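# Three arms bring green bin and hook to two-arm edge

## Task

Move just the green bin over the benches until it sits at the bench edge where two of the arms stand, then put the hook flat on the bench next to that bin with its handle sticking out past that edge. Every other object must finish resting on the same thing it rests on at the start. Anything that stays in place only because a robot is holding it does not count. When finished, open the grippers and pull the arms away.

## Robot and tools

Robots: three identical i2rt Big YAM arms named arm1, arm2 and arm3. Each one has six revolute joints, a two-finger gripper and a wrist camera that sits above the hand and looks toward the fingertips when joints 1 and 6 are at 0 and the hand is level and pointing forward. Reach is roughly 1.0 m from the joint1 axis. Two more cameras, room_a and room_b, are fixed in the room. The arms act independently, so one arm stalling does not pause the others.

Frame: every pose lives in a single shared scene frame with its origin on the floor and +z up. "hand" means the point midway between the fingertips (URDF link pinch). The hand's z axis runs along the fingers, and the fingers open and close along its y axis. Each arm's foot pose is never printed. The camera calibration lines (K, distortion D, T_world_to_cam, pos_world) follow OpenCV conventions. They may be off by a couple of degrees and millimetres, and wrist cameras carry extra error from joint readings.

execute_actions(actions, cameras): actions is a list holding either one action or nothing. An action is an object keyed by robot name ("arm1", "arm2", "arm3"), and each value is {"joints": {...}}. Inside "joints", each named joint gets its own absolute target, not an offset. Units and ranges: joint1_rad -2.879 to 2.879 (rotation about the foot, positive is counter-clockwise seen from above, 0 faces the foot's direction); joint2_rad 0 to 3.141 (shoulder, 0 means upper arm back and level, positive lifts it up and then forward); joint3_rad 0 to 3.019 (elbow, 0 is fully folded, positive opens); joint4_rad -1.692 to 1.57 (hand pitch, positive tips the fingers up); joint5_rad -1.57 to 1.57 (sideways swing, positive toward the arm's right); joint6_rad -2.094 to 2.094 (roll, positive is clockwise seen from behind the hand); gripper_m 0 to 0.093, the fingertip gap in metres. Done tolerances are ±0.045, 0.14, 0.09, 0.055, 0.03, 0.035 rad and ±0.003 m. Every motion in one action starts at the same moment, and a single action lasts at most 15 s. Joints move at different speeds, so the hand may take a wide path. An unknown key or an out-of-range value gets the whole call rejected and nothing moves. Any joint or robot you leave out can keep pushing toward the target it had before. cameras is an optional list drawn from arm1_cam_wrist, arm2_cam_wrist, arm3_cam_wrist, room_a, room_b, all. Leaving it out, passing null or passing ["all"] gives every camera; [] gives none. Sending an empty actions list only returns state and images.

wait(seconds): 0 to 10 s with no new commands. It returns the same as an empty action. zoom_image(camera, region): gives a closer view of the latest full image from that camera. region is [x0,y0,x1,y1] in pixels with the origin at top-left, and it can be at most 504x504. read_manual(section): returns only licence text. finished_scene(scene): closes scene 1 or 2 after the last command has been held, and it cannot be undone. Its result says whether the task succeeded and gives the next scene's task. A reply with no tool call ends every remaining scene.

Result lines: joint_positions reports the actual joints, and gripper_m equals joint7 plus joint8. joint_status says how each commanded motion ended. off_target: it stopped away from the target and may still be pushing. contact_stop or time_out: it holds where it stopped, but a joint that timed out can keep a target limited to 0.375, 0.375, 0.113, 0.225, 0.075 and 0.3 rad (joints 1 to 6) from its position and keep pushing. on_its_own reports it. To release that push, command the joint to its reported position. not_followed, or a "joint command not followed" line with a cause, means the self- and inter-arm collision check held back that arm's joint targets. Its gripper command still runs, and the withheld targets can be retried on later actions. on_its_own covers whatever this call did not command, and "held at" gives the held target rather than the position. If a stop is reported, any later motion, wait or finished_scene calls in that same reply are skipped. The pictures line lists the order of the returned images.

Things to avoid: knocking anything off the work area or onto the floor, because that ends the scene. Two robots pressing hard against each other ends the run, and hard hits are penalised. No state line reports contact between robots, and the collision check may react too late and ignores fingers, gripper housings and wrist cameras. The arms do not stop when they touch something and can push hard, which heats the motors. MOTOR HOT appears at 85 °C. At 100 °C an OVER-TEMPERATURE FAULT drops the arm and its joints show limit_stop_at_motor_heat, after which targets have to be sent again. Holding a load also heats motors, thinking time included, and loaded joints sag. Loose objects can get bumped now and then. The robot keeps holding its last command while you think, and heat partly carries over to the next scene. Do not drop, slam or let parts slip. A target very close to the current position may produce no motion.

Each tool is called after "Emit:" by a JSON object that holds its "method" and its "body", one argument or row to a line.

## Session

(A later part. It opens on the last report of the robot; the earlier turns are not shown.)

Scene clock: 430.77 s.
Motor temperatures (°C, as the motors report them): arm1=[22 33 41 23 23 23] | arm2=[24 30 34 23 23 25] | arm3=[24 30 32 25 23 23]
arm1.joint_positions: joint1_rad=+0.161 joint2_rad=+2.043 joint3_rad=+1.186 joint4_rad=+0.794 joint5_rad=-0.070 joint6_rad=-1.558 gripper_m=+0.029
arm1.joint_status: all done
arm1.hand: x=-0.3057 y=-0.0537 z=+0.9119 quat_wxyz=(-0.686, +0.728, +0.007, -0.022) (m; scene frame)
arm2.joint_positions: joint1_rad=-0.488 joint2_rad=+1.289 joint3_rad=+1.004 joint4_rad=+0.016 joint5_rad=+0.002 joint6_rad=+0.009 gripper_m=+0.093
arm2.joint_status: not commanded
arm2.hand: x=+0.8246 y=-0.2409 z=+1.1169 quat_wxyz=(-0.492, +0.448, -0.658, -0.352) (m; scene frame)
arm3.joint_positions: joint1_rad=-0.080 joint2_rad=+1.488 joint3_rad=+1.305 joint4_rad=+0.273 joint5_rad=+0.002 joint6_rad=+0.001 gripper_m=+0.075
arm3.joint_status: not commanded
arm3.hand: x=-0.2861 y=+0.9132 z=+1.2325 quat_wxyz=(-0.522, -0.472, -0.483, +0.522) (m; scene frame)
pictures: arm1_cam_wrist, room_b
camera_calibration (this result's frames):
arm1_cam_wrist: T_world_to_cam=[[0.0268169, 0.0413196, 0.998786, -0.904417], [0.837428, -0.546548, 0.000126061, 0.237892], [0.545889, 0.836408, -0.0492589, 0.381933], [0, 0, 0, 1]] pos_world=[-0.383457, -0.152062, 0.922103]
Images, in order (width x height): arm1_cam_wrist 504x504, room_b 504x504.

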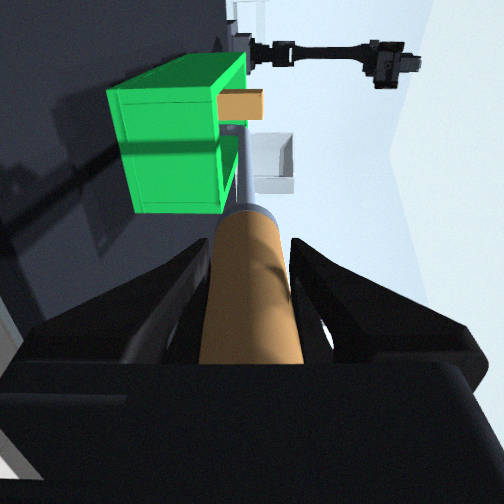

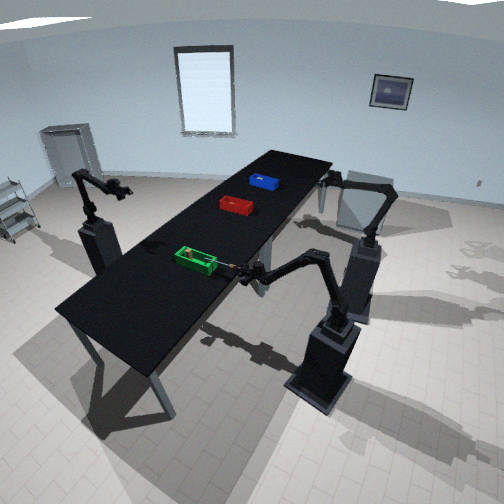

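Emit:
{"method": "execute_actions", "body": {
  "actions": [
    {"arm1":{"joints":{"joint2_rad":1.84,"joint3_rad":0.83,"joint4_rad":1.035}}}
  ],
  "cameras": ["arm1_cam_wrist","arm3_cam_wrist","room_b"]
}}

Emit:
{"method": "zoom_image", "body": {
  "camera": "room_b",
  "region": [170, 230, 280, 310]
}}

Scene clock: 438.93 s.
Motor temperatures (°C, as the motors report them): arm1=[22 32 39 23 23 23] | arm2=[24 30 34 23 23 25] | arm3=[25 30 32 26 23 23]
arm1.joint_positions: joint1_rad=+0.161 joint2_rad=+1.875 joint3_rad=+0.805 joint4_rad=+0.994 joint5_rad=-0.070 joint6_rad=-1.558 gripper_m=+0.029
arm1.joint_status: all done
arm1.hand: x=-0.3092 y=-0.1750 z=+0.8966 quat_wxyz=(-0.681, +0.732, +0.007, -0.023) (m; scene frame)
arm2.joint_positions: joint1_rad=-0.488 joint2_rad=+1.289 joint3_rad=+1.004 joint4_rad=+0.016 joint5_rad=+0.002 joint6_rad=+0.009 gripper_m=+0.093
arm2.joint_status: not commanded
arm2.hand: x=+0.8246 y=-0.2409 z=+1.1169 quat_wxyz=(-0.492, +0.448, -0.658, -0.352) (m; scene frame)
arm3.joint_positions: joint1_rad=-0.080 joint2_rad=+1.488 joint3_rad=+1.305 joint4_rad=+0.273 joint5_rad=+0.002 joint6_rad=+0.001 gripper_m=+0.075
arm3.joint_status: not commanded
arm3.hand: x=-0.2861 y=+0.9132 z=+1.2325 quat_wxyz=(-0.522, -0.472, -0.483, +0.522) (m; scene frame)
pictures: arm1_cam_wrist, arm3_cam_wrist, room_b
camera_calibration (this result's frames):
arm1_cam_wrist: T_world_to_cam=[[0.0271866, 0.0546475, 0.998136, -0.880928], [0.837473, -0.546432, 0.00710634, 0.168277], [0.545802, 0.835719, -0.0606215, 0.494615], [0, 0, 0, 1]] pos_world=[-0.38694, -0.273266, 0.908074]
arm3_cam_wrist: T_world_to_cam=[[-0.999941, -0.00290512, 0.0105115, -0.298117], [-0.0105322, 0.507283, -0.861715, 0.60102], [-0.0028289, -0.861775, -0.507283, 1.53597], [0, 0, 0, 1]] pos_world=[-0.287424, 1.01791, 1.30021]
Images, in order (width x height): arm1_cam_wrist 504x504, arm3_cam_wrist 504x504, room_b 504x504.

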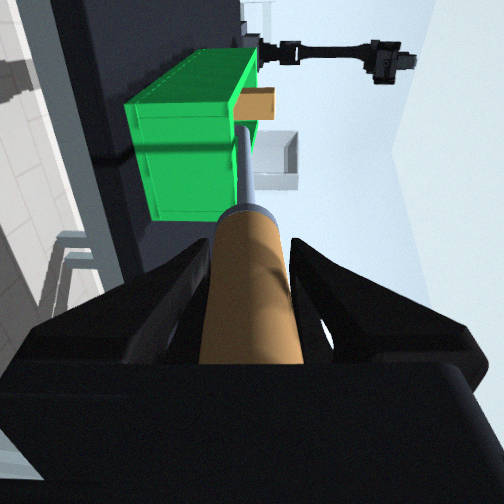

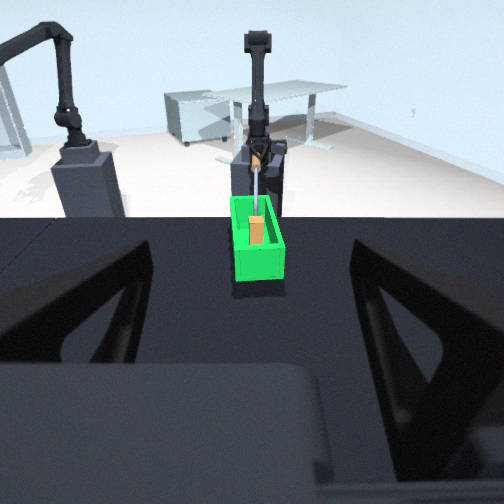

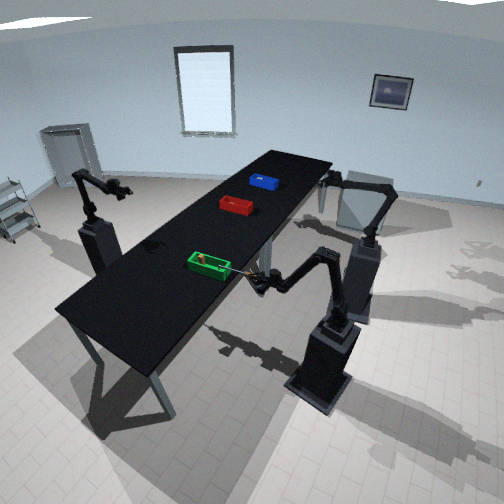

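Region (170, 230, 280, 310) of room_b's 504x504 image, scaled by 4.582, with more detail than that image has; it fills the top 367 rows of this view, and the rest is white.

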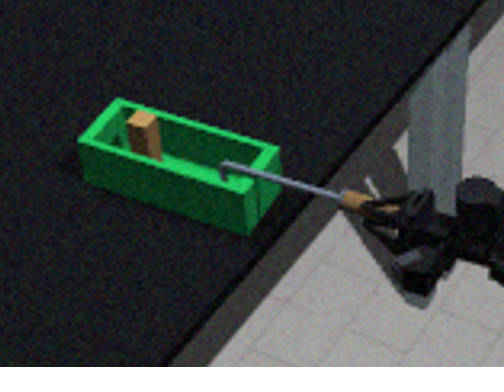

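Emit:
{"method": "execute_actions", "body": {
  "actions": [
    {"arm1":{"joints":{"joint2_rad":1.795,"joint3_rad":0.77,"joint4_rad":1.055}}}
  ],
  "cameras": ["arm1_cam_wrist"]
}}

Emit:
{"method": "zoom_image", "body": {
  "camera": "arm1_cam_wrist",
  "region": [60, 60, 260, 260]
}}

Scene clock: 447.67 s.
Motor temperatures (°C, as the motors report them): arm1=[22 31 37 23 23 23] | arm2=[24 30 34 23 23 25] | arm3=[25 30 32 26 23 23]
arm1.joint_positions: joint1_rad=+0.161 joint2_rad=+1.843 joint3_rad=+0.754 joint4_rad=+1.004 joint5_rad=-0.070 joint6_rad=-1.558 gripper_m=+0.029
arm1.joint_status: all done
arm1.hand: x=-0.3097 y=-0.1926 z=+0.8965 quat_wxyz=(-0.678, +0.735, +0.007, -0.023) (m; scene frame)
arm2.joint_positions: joint1_rad=-0.488 joint2_rad=+1.289 joint3_rad=+1.004 joint4_rad=+0.016 joint5_rad=+0.002 joint6_rad=+0.009 gripper_m=+0.093
arm2.joint_status: not commanded
arm2.hand: x=+0.8246 y=-0.2409 z=+1.1169 quat_wxyz=(-0.492, +0.448, -0.658, -0.352) (m; scene frame)
arm3.joint_positions: joint1_rad=-0.080 joint2_rad=+1.488 joint3_rad=+1.305 joint4_rad=+0.273 joint5_rad=+0.002 joint6_rad=+0.001 gripper_m=+0.075
arm3.joint_status: not commanded
arm3.hand: x=-0.2861 y=+0.9132 z=+1.2325 quat_wxyz=(-0.522, -0.472, -0.483, +0.522) (m; scene frame)
pictures: arm1_cam_wrist
camera_calibration (this result's frames):
arm1_cam_wrist: T_world_to_cam=[[0.0274184, 0.0630202, 0.997636, -0.877801], [0.837503, -0.546312, 0.0114929, 0.155174], [0.545744, 0.835208, -0.0677586, 0.515874], [0, 0, 0, 1]] pos_world=[-0.387426, -0.29077, 0.908897]
Images, in order (width x height): arm1_cam_wrist 504x504.

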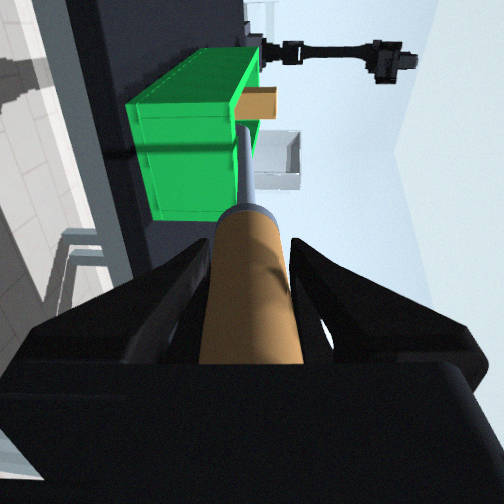

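Region (60, 60, 260, 260) of arm1_cam_wrist's 504x504 image, scaled by 2.520, with more detail than that image has.

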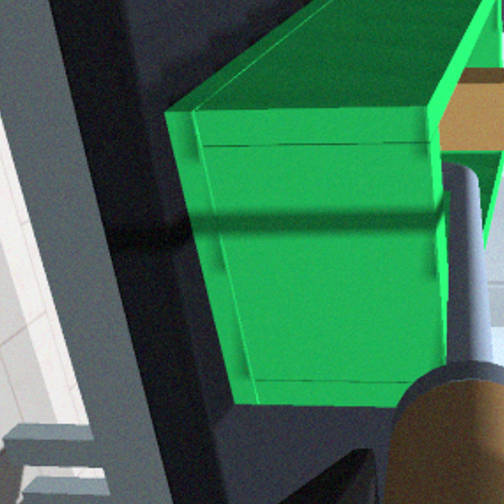

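Emit:
{"method": "execute_actions", "body": {
  "actions": [
    {"arm1":{"joints":{"joint3_rad":0.97}}}
  ],
  "cameras": ["arm1_cam_wrist"]
}}

Scene clock: 463.73 s.
Motor temperatures (°C, as the motors report them): arm1=[22 31 36 23 23 23] | arm2=[24 30 34 23 23 25] | arm3=[25 30 33 26 23 23]
arm1.joint_positions: joint1_rad=+0.161 joint2_rad=+1.834 joint3_rad=+0.913 joint4_rad=+1.011 joint5_rad=-0.070 joint6_rad=-1.558 gripper_m=+0.029
arm1.joint_status: all done
arm1.hand: x=-0.3078 y=-0.1421 z=+0.9749 quat_wxyz=(-0.739, +0.673, +0.010, -0.020) (m; scene frame)
arm2.joint_positions: joint1_rad=-0.488 joint2_rad=+1.289 joint3_rad=+1.004 joint4_rad=+0.016 joint5_rad=+0.002 joint6_rad=+0.009 gripper_m=+0.093
arm2.joint_status: not commanded
arm2.hand: x=+0.8246 y=-0.2409 z=+1.1169 quat_wxyz=(-0.492, +0.448, -0.658, -0.352) (m; scene frame)
arm3.joint_positions: joint1_rad=-0.080 joint2_rad=+1.488 joint3_rad=+1.305 joint4_rad=+0.273 joint5_rad=+0.002 joint6_rad=+0.001 gripper_m=+0.075
arm3.joint_status: not commanded
arm3.hand: x=-0.2861 y=+0.9132 z=+1.2325 quat_wxyz=(-0.522, -0.472, -0.483, +0.522) (m; scene frame)
pictures: arm1_cam_wrist
camera_calibration (this result's frames):
arm1_cam_wrist: T_world_to_cam=[[0.0225274, -0.110564, 0.993614, -0.981474], [0.837098, -0.541288, -0.0792107, 0.269314], [0.546589, 0.833536, 0.0803594, 0.333571], [0, 0, 0, 1]] pos_world=[-0.385658, -0.240784, 0.969733]
Images, in order (width x height): arm1_cam_wrist 504x504.

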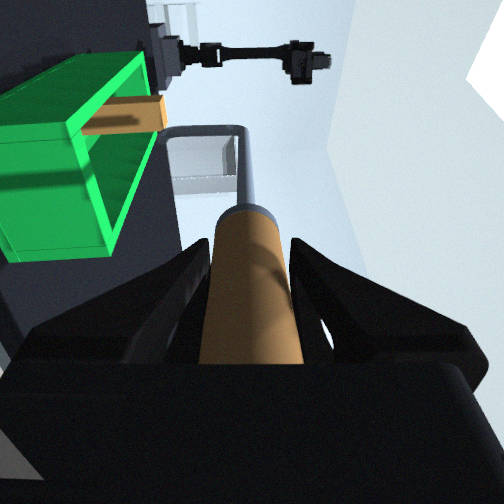

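Emit:
{"method": "execute_actions", "body": {
  "actions": [
    {"arm1":{"joints":{"joint1_rad":0.38,"joint5_rad":0.13}}}
  ],
  "cameras": ["arm3_cam_wrist"]
}}

Emit:
{"method": "execute_actions", "body": {
  "actions": [
    {"arm1":{"joints":{"joint2_rad":2.15,"joint3_rad":1.3}}}
  ],
  "cameras": ["arm1_cam_wrist","arm3_cam_wrist"]
}}

Scene clock: 471.67 s.
Motor temperatures (°C, as the motors report them): arm1=[22 30 37 23 23 23] | arm2=[24 30 34 23 23 25] | arm3=[25 30 33 26 23 23]
arm1.joint_positions: joint1_rad=+0.385 joint2_rad=+1.834 joint3_rad=+0.913 joint4_rad=+1.011 joint5_rad=+0.131 joint6_rad=-1.558 gripper_m=+0.029
arm1.joint_status: all done
arm1.hand: x=-0.4212 y=-0.1514 z=+0.9755 quat_wxyz=(-0.738, +0.673, +0.012, -0.035) (m; scene frame)
arm2.joint_positions: joint1_rad=-0.488 joint2_rad=+1.289 joint3_rad=+1.004 joint4_rad=+0.016 joint5_rad=+0.002 joint6_rad=+0.009 gripper_m=+0.093
arm2.joint_status: not commanded
arm2.hand: x=+0.8246 y=-0.2409 z=+1.1169 quat_wxyz=(-0.492, +0.448, -0.658, -0.352) (m; scene frame)
arm3.joint_positions: joint1_rad=-0.080 joint2_rad=+1.488 joint3_rad=+1.305 joint4_rad=+0.273 joint5_rad=+0.002 joint6_rad=+0.001 gripper_m=+0.075
arm3.joint_status: not commanded
arm3.hand: x=-0.2861 y=+0.9132 z=+1.2325 quat_wxyz=(-0.522, -0.472, -0.483, +0.522) (m; scene frame)
pictures: arm3_cam_wrist
camera_calibration (this result's frames):
arm3_cam_wrist: T_world_to_cam=[[-0.999941, -0.00290512, 0.0105115, -0.298117], [-0.0105322, 0.507283, -0.861715, 0.60102], [-0.0028289, -0.861775, -0.507283, 1.53597], [0, 0, 0, 1]] pos_world=[-0.287424, 1.01791, 1.30021]
Images, in order (width x height): arm3_cam_wrist 504x504.

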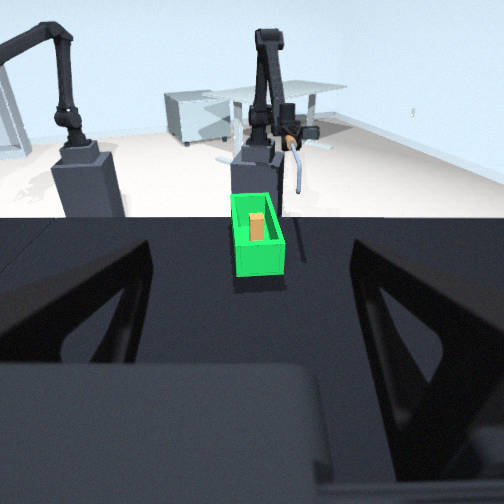

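Scene clock: 472.83 s.
Motor temperatures (°C, as the motors report them): arm1=[22 31 38 23 23 23] | arm2=[24 30 34 23 23 25] | arm3=[25 30 33 26 23 23]
arm1.joint_positions: joint1_rad=+0.385 joint2_rad=+2.205 joint3_rad=+1.222 joint4_rad=+1.018 joint5_rad=+0.131 joint6_rad=-1.560 gripper_m=+0.029
arm1.joint_status: all done
arm1.hand: x=-0.4407 y=-0.0562 z=+0.8657 quat_wxyz=(-0.720, +0.693, +0.015, -0.031) (m; scene frame)
arm2.joint_positions: joint1_rad=-0.488 joint2_rad=+1.289 joint3_rad=+1.004 joint4_rad=+0.016 joint5_rad=+0.002 joint6_rad=+0.009 gripper_m=+0.093
arm2.joint_status: not commanded
arm2.hand: x=+0.8246 y=-0.2409 z=+1.1169 quat_wxyz=(-0.492, +0.448, -0.658, -0.352) (m; scene frame)
arm3.joint_positions: joint1_rad=-0.080 joint2_rad=+1.488 joint3_rad=+1.305 joint4_rad=+0.273 joint5_rad=+0.002 joint6_rad=+0.001 gripper_m=+0.075
arm3.joint_status: not commanded
arm3.hand: x=-0.2861 y=+0.9132 z=+1.2325 quat_wxyz=(-0.522, -0.472, -0.483, +0.522) (m; scene frame)
pictures: arm1_cam_wrist, arm3_cam_wrist
camera_calibration (this result's frames):
arm1_cam_wrist: T_world_to_cam=[[0.0303045, -0.0548687, 0.998034, -0.857792], [0.849804, -0.524261, -0.0546258, 0.403685], [0.526228, 0.849788, 0.0307402, 0.378362], [0, 0, 0, 1]] pos_world=[-0.516163, -0.156957, 0.866526]
arm3_cam_wrist: T_world_to_cam=[[-0.999941, -0.00290512, 0.0105115, -0.298117], [-0.0105322, 0.507283, -0.861715, 0.60102], [-0.0028289, -0.861775, -0.507283, 1.53597], [0, 0, 0, 1]] pos_world=[-0.287424, 1.01791, 1.30021]
Images, in order (width x height): arm1_cam_wrist 504x504, arm3_cam_wrist 504x504.

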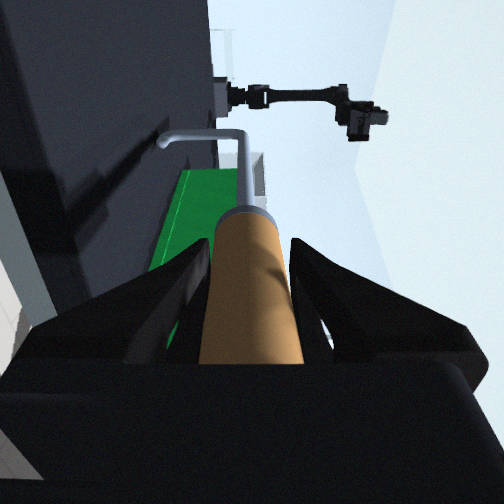

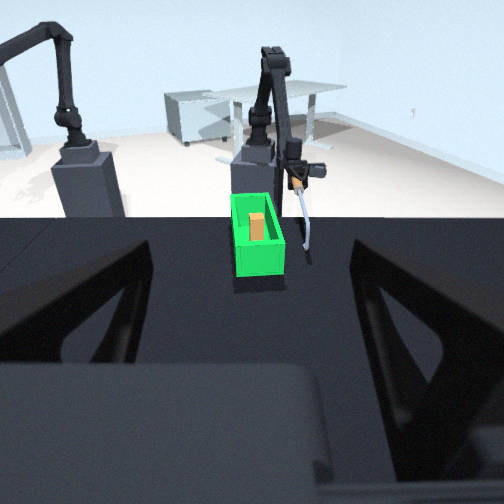

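Emit:
{"method": "execute_actions", "body": {
  "actions": [
    {"arm1":{"joints":{"joint6_rad":0.0,"joint5_rad":0.19}}}
  ],
  "cameras": ["arm1_cam_wrist"]
}}

Emit:
{"method": "execute_actions", "body": {
  "actions": [
    {"arm1":{"joints":{"joint2_rad":2.295,"joint3_rad":1.365,"joint4_rad":1.07}}}
  ],
  "cameras": ["arm1_cam_wrist","arm3_cam_wrist"]
}}

Scene clock: 481.70 s.
Motor temperatures (°C, as the motors report them): arm1=[22 31 39 23 23 23] | arm2=[24 30 34 23 23 25] | arm3=[25 30 33 26 23 23]
arm1.joint_positions: joint1_rad=+0.384 joint2_rad=+2.203 joint3_rad=+1.226 joint4_rad=+1.018 joint5_rad=+0.192 joint6_rad=-0.017 gripper_m=+0.029
arm1.joint_status: all done
arm1.hand: x=-0.4302 y=-0.0544 z=+0.8688 quat_wxyz=(-0.511, +0.491, -0.487, -0.511) (m; scene frame)
arm2.joint_positions: joint1_rad=-0.488 joint2_rad=+1.289 joint3_rad=+1.004 joint4_rad=+0.016 joint5_rad=+0.002 joint6_rad=+0.009 gripper_m=+0.093
arm2.joint_status: not commanded
arm2.hand: x=+0.8246 y=-0.2409 z=+1.1169 quat_wxyz=(-0.492, +0.448, -0.658, -0.352) (m; scene frame)
arm3.joint_positions: joint1_rad=-0.080 joint2_rad=+1.488 joint3_rad=+1.305 joint4_rad=+0.273 joint5_rad=+0.002 joint6_rad=+0.001 gripper_m=+0.075
arm3.joint_status: not commanded
arm3.hand: x=-0.2861 y=+0.9132 z=+1.2325 quat_wxyz=(-0.522, -0.472, -0.483, +0.522) (m; scene frame)
pictures: arm1_cam_wrist
camera_calibration (this result's frames):
arm1_cam_wrist: T_world_to_cam=[[0.999884, -0.0148712, -0.00323619, 0.42811], [-0.0108113, -0.544383, -0.838767, 0.70583], [0.0107118, 0.838705, -0.544481, 0.648543], [0, 0, 0, 1]] pos_world=[-0.427377, -0.153328, 0.946532]
Images, in order (width x height): arm1_cam_wrist 504x504.

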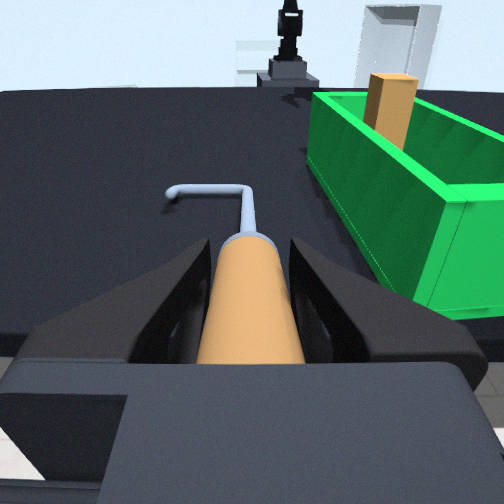

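Scene clock: 482.70 s.
Motor temperatures (°C, as the motors report them): arm1=[22 31 39 23 23 23] | arm2=[24 30 34 23 23 25] | arm3=[25 30 33 26 23 23]
arm1.joint_positions: joint1_rad=+0.384 joint2_rad=+2.317 joint3_rad=+1.318 joint4_rad=+1.049 joint5_rad=+0.191 joint6_rad=-0.011 gripper_m=+0.029
arm1.joint_status: all done
arm1.hand: x=-0.4347 y=-0.0334 z=+0.8336 quat_wxyz=(-0.511, +0.486, -0.487, -0.515) (m; scene frame)
arm2.joint_positions: joint1_rad=-0.488 joint2_rad=+1.289 joint3_rad=+1.004 joint4_rad=+0.016 joint5_rad=+0.002 joint6_rad=+0.009 gripper_m=+0.093
arm2.joint_status: not commanded
arm2.hand: x=+0.8246 y=-0.2409 z=+1.1169 quat_wxyz=(-0.492, +0.448, -0.658, -0.352) (m; scene frame)
arm3.joint_positions: joint1_rad=-0.080 joint2_rad=+1.488 joint3_rad=+1.305 joint4_rad=+0.273 joint5_rad=+0.002 joint6_rad=+0.001 gripper_m=+0.075
arm3.joint_status: not commanded
arm3.hand: x=-0.2861 y=+0.9132 z=+1.2325 quat_wxyz=(-0.522, -0.472, -0.483, +0.522) (m; scene frame)
pictures: arm1_cam_wrist, arm3_cam_wrist
camera_calibration (this result's frames):
arm1_cam_wrist: T_world_to_cam=[[0.99984, -0.0137934, -0.0113645, 0.439581], [-0.0169896, -0.536222, -0.843906, 0.689557], [0.00554639, 0.843964, -0.536371, 0.602986], [0, 0, 0, 1]] pos_world=[-0.43114, -0.133079, 0.910341]
arm3_cam_wrist: T_world_to_cam=[[-0.999941, -0.00290512, 0.0105115, -0.298117], [-0.0105322, 0.507283, -0.861715, 0.60102], [-0.0028289, -0.861775, -0.507283, 1.53597], [0, 0, 0, 1]] pos_world=[-0.287424, 1.01791, 1.30021]
Images, in order (width x height): arm1_cam_wrist 504x504, arm3_cam_wrist 504x504.

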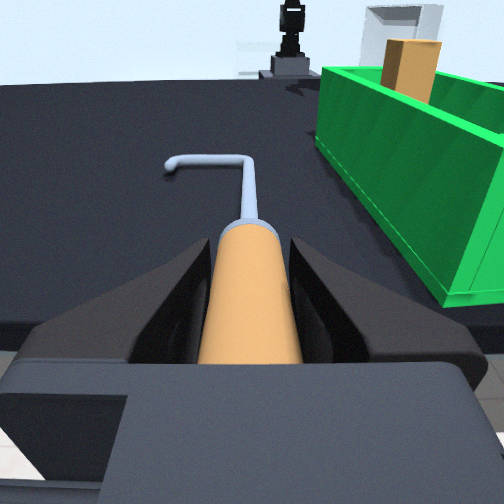

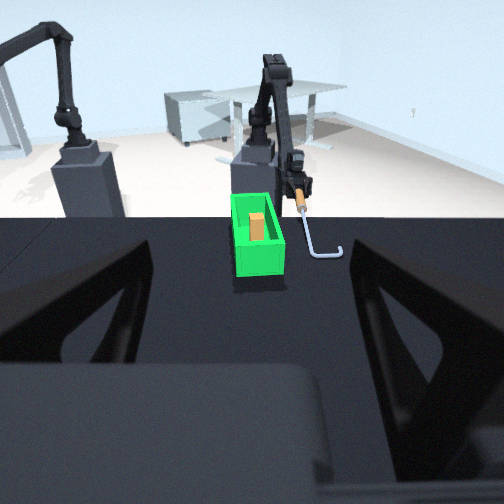

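Emit:
{"method": "execute_actions", "body": {
  "actions": [
    {"arm1":{"joints":{"joint2_rad":2.325,"joint3_rad":1.295}}}
  ],
  "cameras": ["arm1_cam_wrist"]
}}

Scene clock: 491.60 s.
Motor temperatures (°C, as the motors report them): arm1=[22 32 38 23 23 23] | arm2=[24 30 34 23 23 25] | arm3=[25 30 33 26 23 23]
arm1.joint_positions: joint1_rad=+0.384 joint2_rad=+2.326 joint3_rad=+1.298 joint4_rad=+1.053 joint5_rad=+0.191 joint6_rad=-0.011 gripper_m=+0.029
arm1.joint_status: all done
arm1.hand: x=-0.4333 y=-0.0405 z=+0.8183 quat_wxyz=(-0.506, +0.494, -0.492, -0.508) (m; scene frame)
arm2.joint_positions: joint1_rad=-0.488 joint2_rad=+1.289 joint3_rad=+1.004 joint4_rad=+0.016 joint5_rad=+0.002 joint6_rad=+0.009 gripper_m=+0.093
arm2.joint_status: not commanded
arm2.hand: x=+0.8246 y=-0.2409 z=+1.1169 quat_wxyz=(-0.492, +0.448, -0.658, -0.352) (m; scene frame)
arm3.joint_positions: joint1_rad=-0.080 joint2_rad=+1.488 joint3_rad=+1.305 joint4_rad=+0.273 joint5_rad=+0.002 joint6_rad=+0.001 gripper_m=+0.075
arm3.joint_status: not commanded
arm3.hand: x=-0.2861 y=+0.9132 z=+1.2325 quat_wxyz=(-0.522, -0.472, -0.483, +0.522) (m; scene frame)
pictures: arm1_cam_wrist
camera_calibration (this result's frames):
arm1_cam_wrist: T_world_to_cam=[[0.999886, -0.0138817, -0.00596369, 0.433568], [-0.0126911, -0.557521, -0.830066, 0.662466], [0.00819788, 0.830046, -0.557634, 0.618755], [0, 0, 0, 1]] pos_world=[-0.430183, -0.138238, 0.897515]
Images, in order (width x height): arm1_cam_wrist 504x504.

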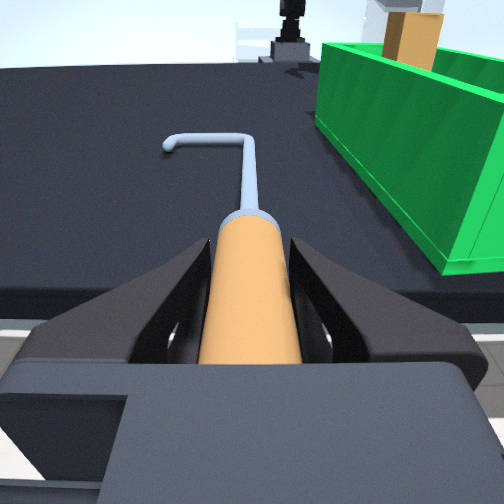

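Emit:
{"method": "execute_actions", "body": {
  "actions": [
    {"arm1":{"joints":{"joint2_rad":2.35,"joint3_rad":1.275}}}
  ],
  "cameras": ["arm1_cam_wrist"]
}}

Scene clock: 495.80 s.
Motor temperatures (°C, as the motors report them): arm1=[22 32 37 23 23 23] | arm2=[24 29 34 23 23 25] | arm3=[25 30 33 26 23 23]
arm1.joint_positions: joint1_rad=+0.384 joint2_rad=+2.338 joint3_rad=+1.284 joint4_rad=+1.065 joint5_rad=+0.191 joint6_rad=-0.010 gripper_m=+0.029
arm1.joint_status: all done
arm1.hand: x=-0.4324 y=-0.0459 z=+0.8065 quat_wxyz=(-0.503, +0.498, -0.494, -0.504) (m; scene frame)
arm2.joint_positions: joint1_rad=-0.488 joint2_rad=+1.289 joint3_rad=+1.004 joint4_rad=+0.016 joint5_rad=+0.002 joint6_rad=+0.009 gripper_m=+0.093
arm2.joint_status: not commanded
arm2.hand: x=+0.8246 y=-0.2409 z=+1.1169 quat_wxyz=(-0.492, +0.448, -0.658, -0.352) (m; scene frame)
arm3.joint_positions: joint1_rad=-0.080 joint2_rad=+1.488 joint3_rad=+1.305 joint4_rad=+0.273 joint5_rad=+0.002 joint6_rad=+0.001 gripper_m=+0.075
arm3.joint_status: not commanded
arm3.hand: x=-0.2861 y=+0.9132 z=+1.2325 quat_wxyz=(-0.522, -0.472, -0.483, +0.522) (m; scene frame)
pictures: arm1_cam_wrist
camera_calibration (this result's frames):
arm1_cam_wrist: T_world_to_cam=[[0.999903, -0.0134866, -0.00355915, 0.430562], [-0.0105943, -0.568348, -0.82272, 0.644156], [0.0090729, 0.822678, -0.568436, 0.625408], [0, 0, 0, 1]] pos_world=[-0.42937, -0.142598, 0.886997]
Images, in order (width x height): arm1_cam_wrist 504x504.

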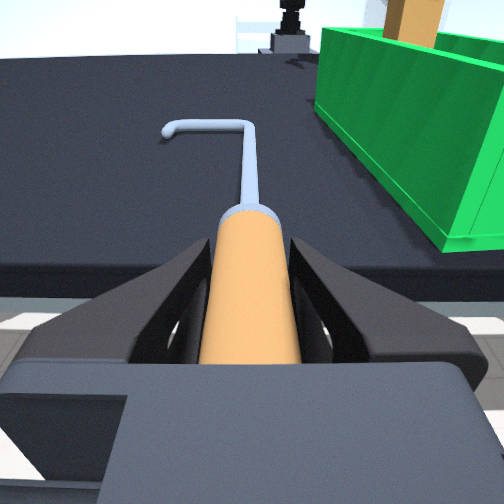

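Within about a centimetre; release and clear.

Emit:
{"method": "execute_actions", "body": {
  "actions": [
    {"arm1":{"joints":{"gripper_m":0.08}}}
  ],
  "cameras": ["arm1_cam_wrist"]
}}

Emit:
{"method": "execute_actions", "body": {
  "actions": [
    {"arm1":{"joints":{"joint2_rad":1.7,"joint3_rad":0.9,"joint4_rad":0.7}}}
  ]
}}

Scene clock: 501.40 s.
Motor temperatures (°C, as the motors report them): arm1=[22 31 36 23 23 23] | arm2=[24 29 34 23 23 25] | arm3=[25 30 33 26 23 23]
arm1.joint_positions: joint1_rad=+0.384 joint2_rad=+2.346 joint3_rad=+1.279 joint4_rad=+1.065 joint5_rad=+0.191 joint6_rad=-0.010 gripper_m=+0.080
arm1.joint_status: all done
arm1.hand: x=-0.4319 y=-0.0486 z=+0.7984 quat_wxyz=(-0.500, +0.502, -0.497, -0.500) (m; scene frame)
arm2.joint_positions: joint1_rad=-0.488 joint2_rad=+1.289 joint3_rad=+1.004 joint4_rad=+0.016 joint5_rad=+0.002 joint6_rad=+0.009 gripper_m=+0.093
arm2.joint_status: not commanded
arm2.hand: x=+0.8246 y=-0.2409 z=+1.1169 quat_wxyz=(-0.492, +0.448, -0.658, -0.352) (m; scene frame)
arm3.joint_positions: joint1_rad=-0.080 joint2_rad=+1.488 joint3_rad=+1.305 joint4_rad=+0.273 joint5_rad=+0.002 joint6_rad=+0.001 gripper_m=+0.075
arm3.joint_status: not commanded
arm3.hand: x=-0.2861 y=+0.9132 z=+1.2325 quat_wxyz=(-0.522, -0.472, -0.483, +0.522) (m; scene frame)
pictures: arm1_cam_wrist
camera_calibration (this result's frames):
arm1_cam_wrist: T_world_to_cam=[[0.999909, -0.0134471, -0.000784163, 0.427804], [-0.00842691, -0.579074, -0.815231, 0.630404], [0.0105084, 0.815164, -0.579135, 0.631755], [0, 0, 0, 1]] pos_world=[-0.429092, -0.144181, 0.880132]
Images, in order (width x height): arm1_cam_wrist 504x504.

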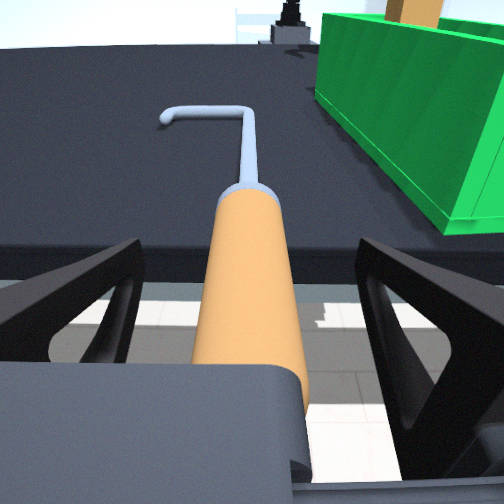

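Scene clock: 502.90 s.
Motor temperatures (°C, as the motors report them): arm1=[22 31 36 23 23 23] | arm2=[24 29 34 23 23 25] | arm3=[25 30 33 26 23 23]
arm1.joint_positions: joint1_rad=+0.384 joint2_rad=+1.697 joint3_rad=+0.902 joint4_rad=+0.705 joint5_rad=+0.191 joint6_rad=-0.010 gripper_m=+0.080
arm1.joint_status: all done
arm1.hand: x=-0.4082 y=-0.1634 z=+0.9822 quat_wxyz=(-0.482, +0.528, -0.514, -0.474) (m; scene frame)
arm2.joint_positions: joint1_rad=-0.488 joint2_rad=+1.289 joint3_rad=+1.004 joint4_rad=+0.016 joint5_rad=+0.002 joint6_rad=+0.009 gripper_m=+0.093
arm2.joint_status: not commanded
arm2.hand: x=+0.8246 y=-0.2409 z=+1.1169 quat_wxyz=(-0.492, +0.448, -0.658, -0.352) (m; scene frame)
arm3.joint_positions: joint1_rad=-0.080 joint2_rad=+1.488 joint3_rad=+1.305 joint4_rad=+0.273 joint5_rad=+0.002 joint6_rad=+0.001 gripper_m=+0.075
arm3.joint_status: not commanded
arm3.hand: x=-0.2861 y=+0.9132 z=+1.2325 quat_wxyz=(-0.522, -0.472, -0.483, +0.522) (m; scene frame)
pictures: arm1_cam_wrist, arm2_cam_wrist, arm3_cam_wrist, room_a, room_b
camera_calibration (this result's frames):
arm1_cam_wrist: T_world_to_cam=[[0.99977, -0.0122673, 0.0175677, 0.384781], [0.0054435, -0.647577, -0.76198, 0.656164], [0.0207239, 0.761901, -0.647362, 0.894039], [0, 0, 0, 1]] pos_world=[-0.406793, -0.251532, 1.07199]
arm2_cam_wrist: T_world_to_cam=[[0.937442, -0.347336, -0.0236582, -0.834511], [-0.285399, -0.727803, -0.623578, 0.763237], [0.199372, 0.591321, -0.781403, 0.975955], [0, 0, 0, 1]] pos_world=[0.805555, -0.311471, 1.21881]
arm3_cam_wrist: T_world_to_cam=[[-0.999941, -0.00290512, 0.0105115, -0.298117], [-0.0105322, 0.507283, -0.861715, 0.60102], [-0.0028289, -0.861775, -0.507283, 1.53597], [0, 0, 0, 1]] pos_world=[-0.287424, 1.01791, 1.30021]
Images, in order (width x height): arm1_cam_wrist 504x504, arm2_cam_wrist 504x504, arm3_cam_wrist 504x504, room_a 504x504, room_b 504x504.

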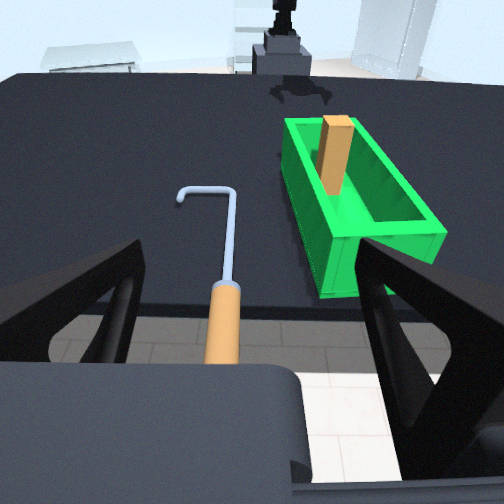

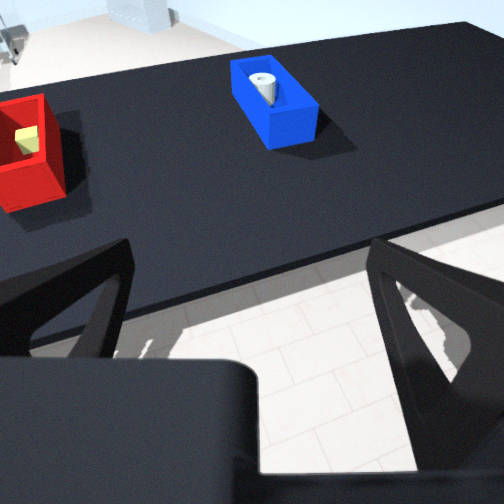

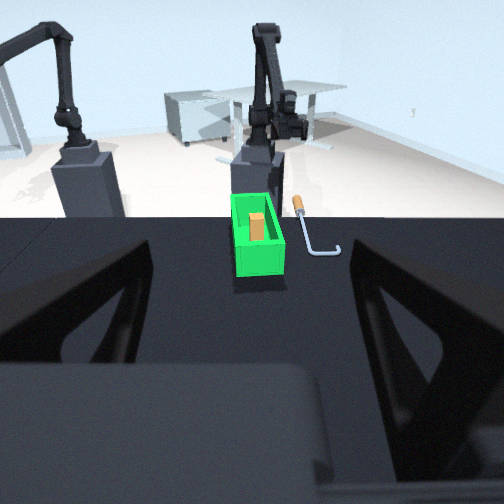

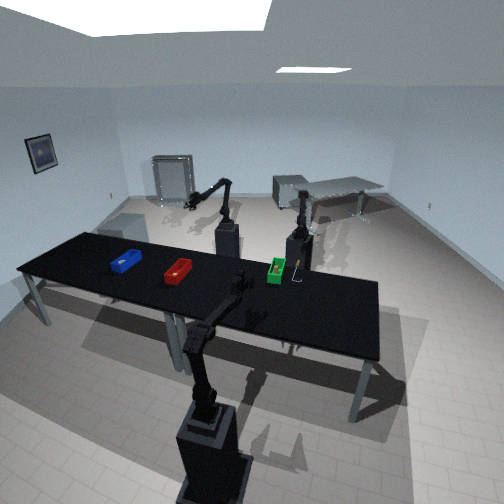

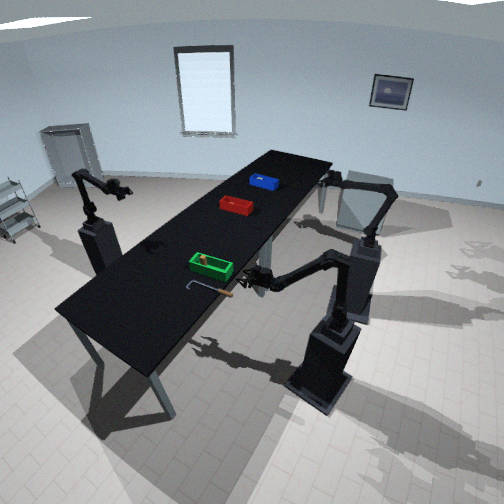

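Emit:
{"method": "finished_scene", "body": {
  "scene": 1
}}

The scene is finished: the task was done.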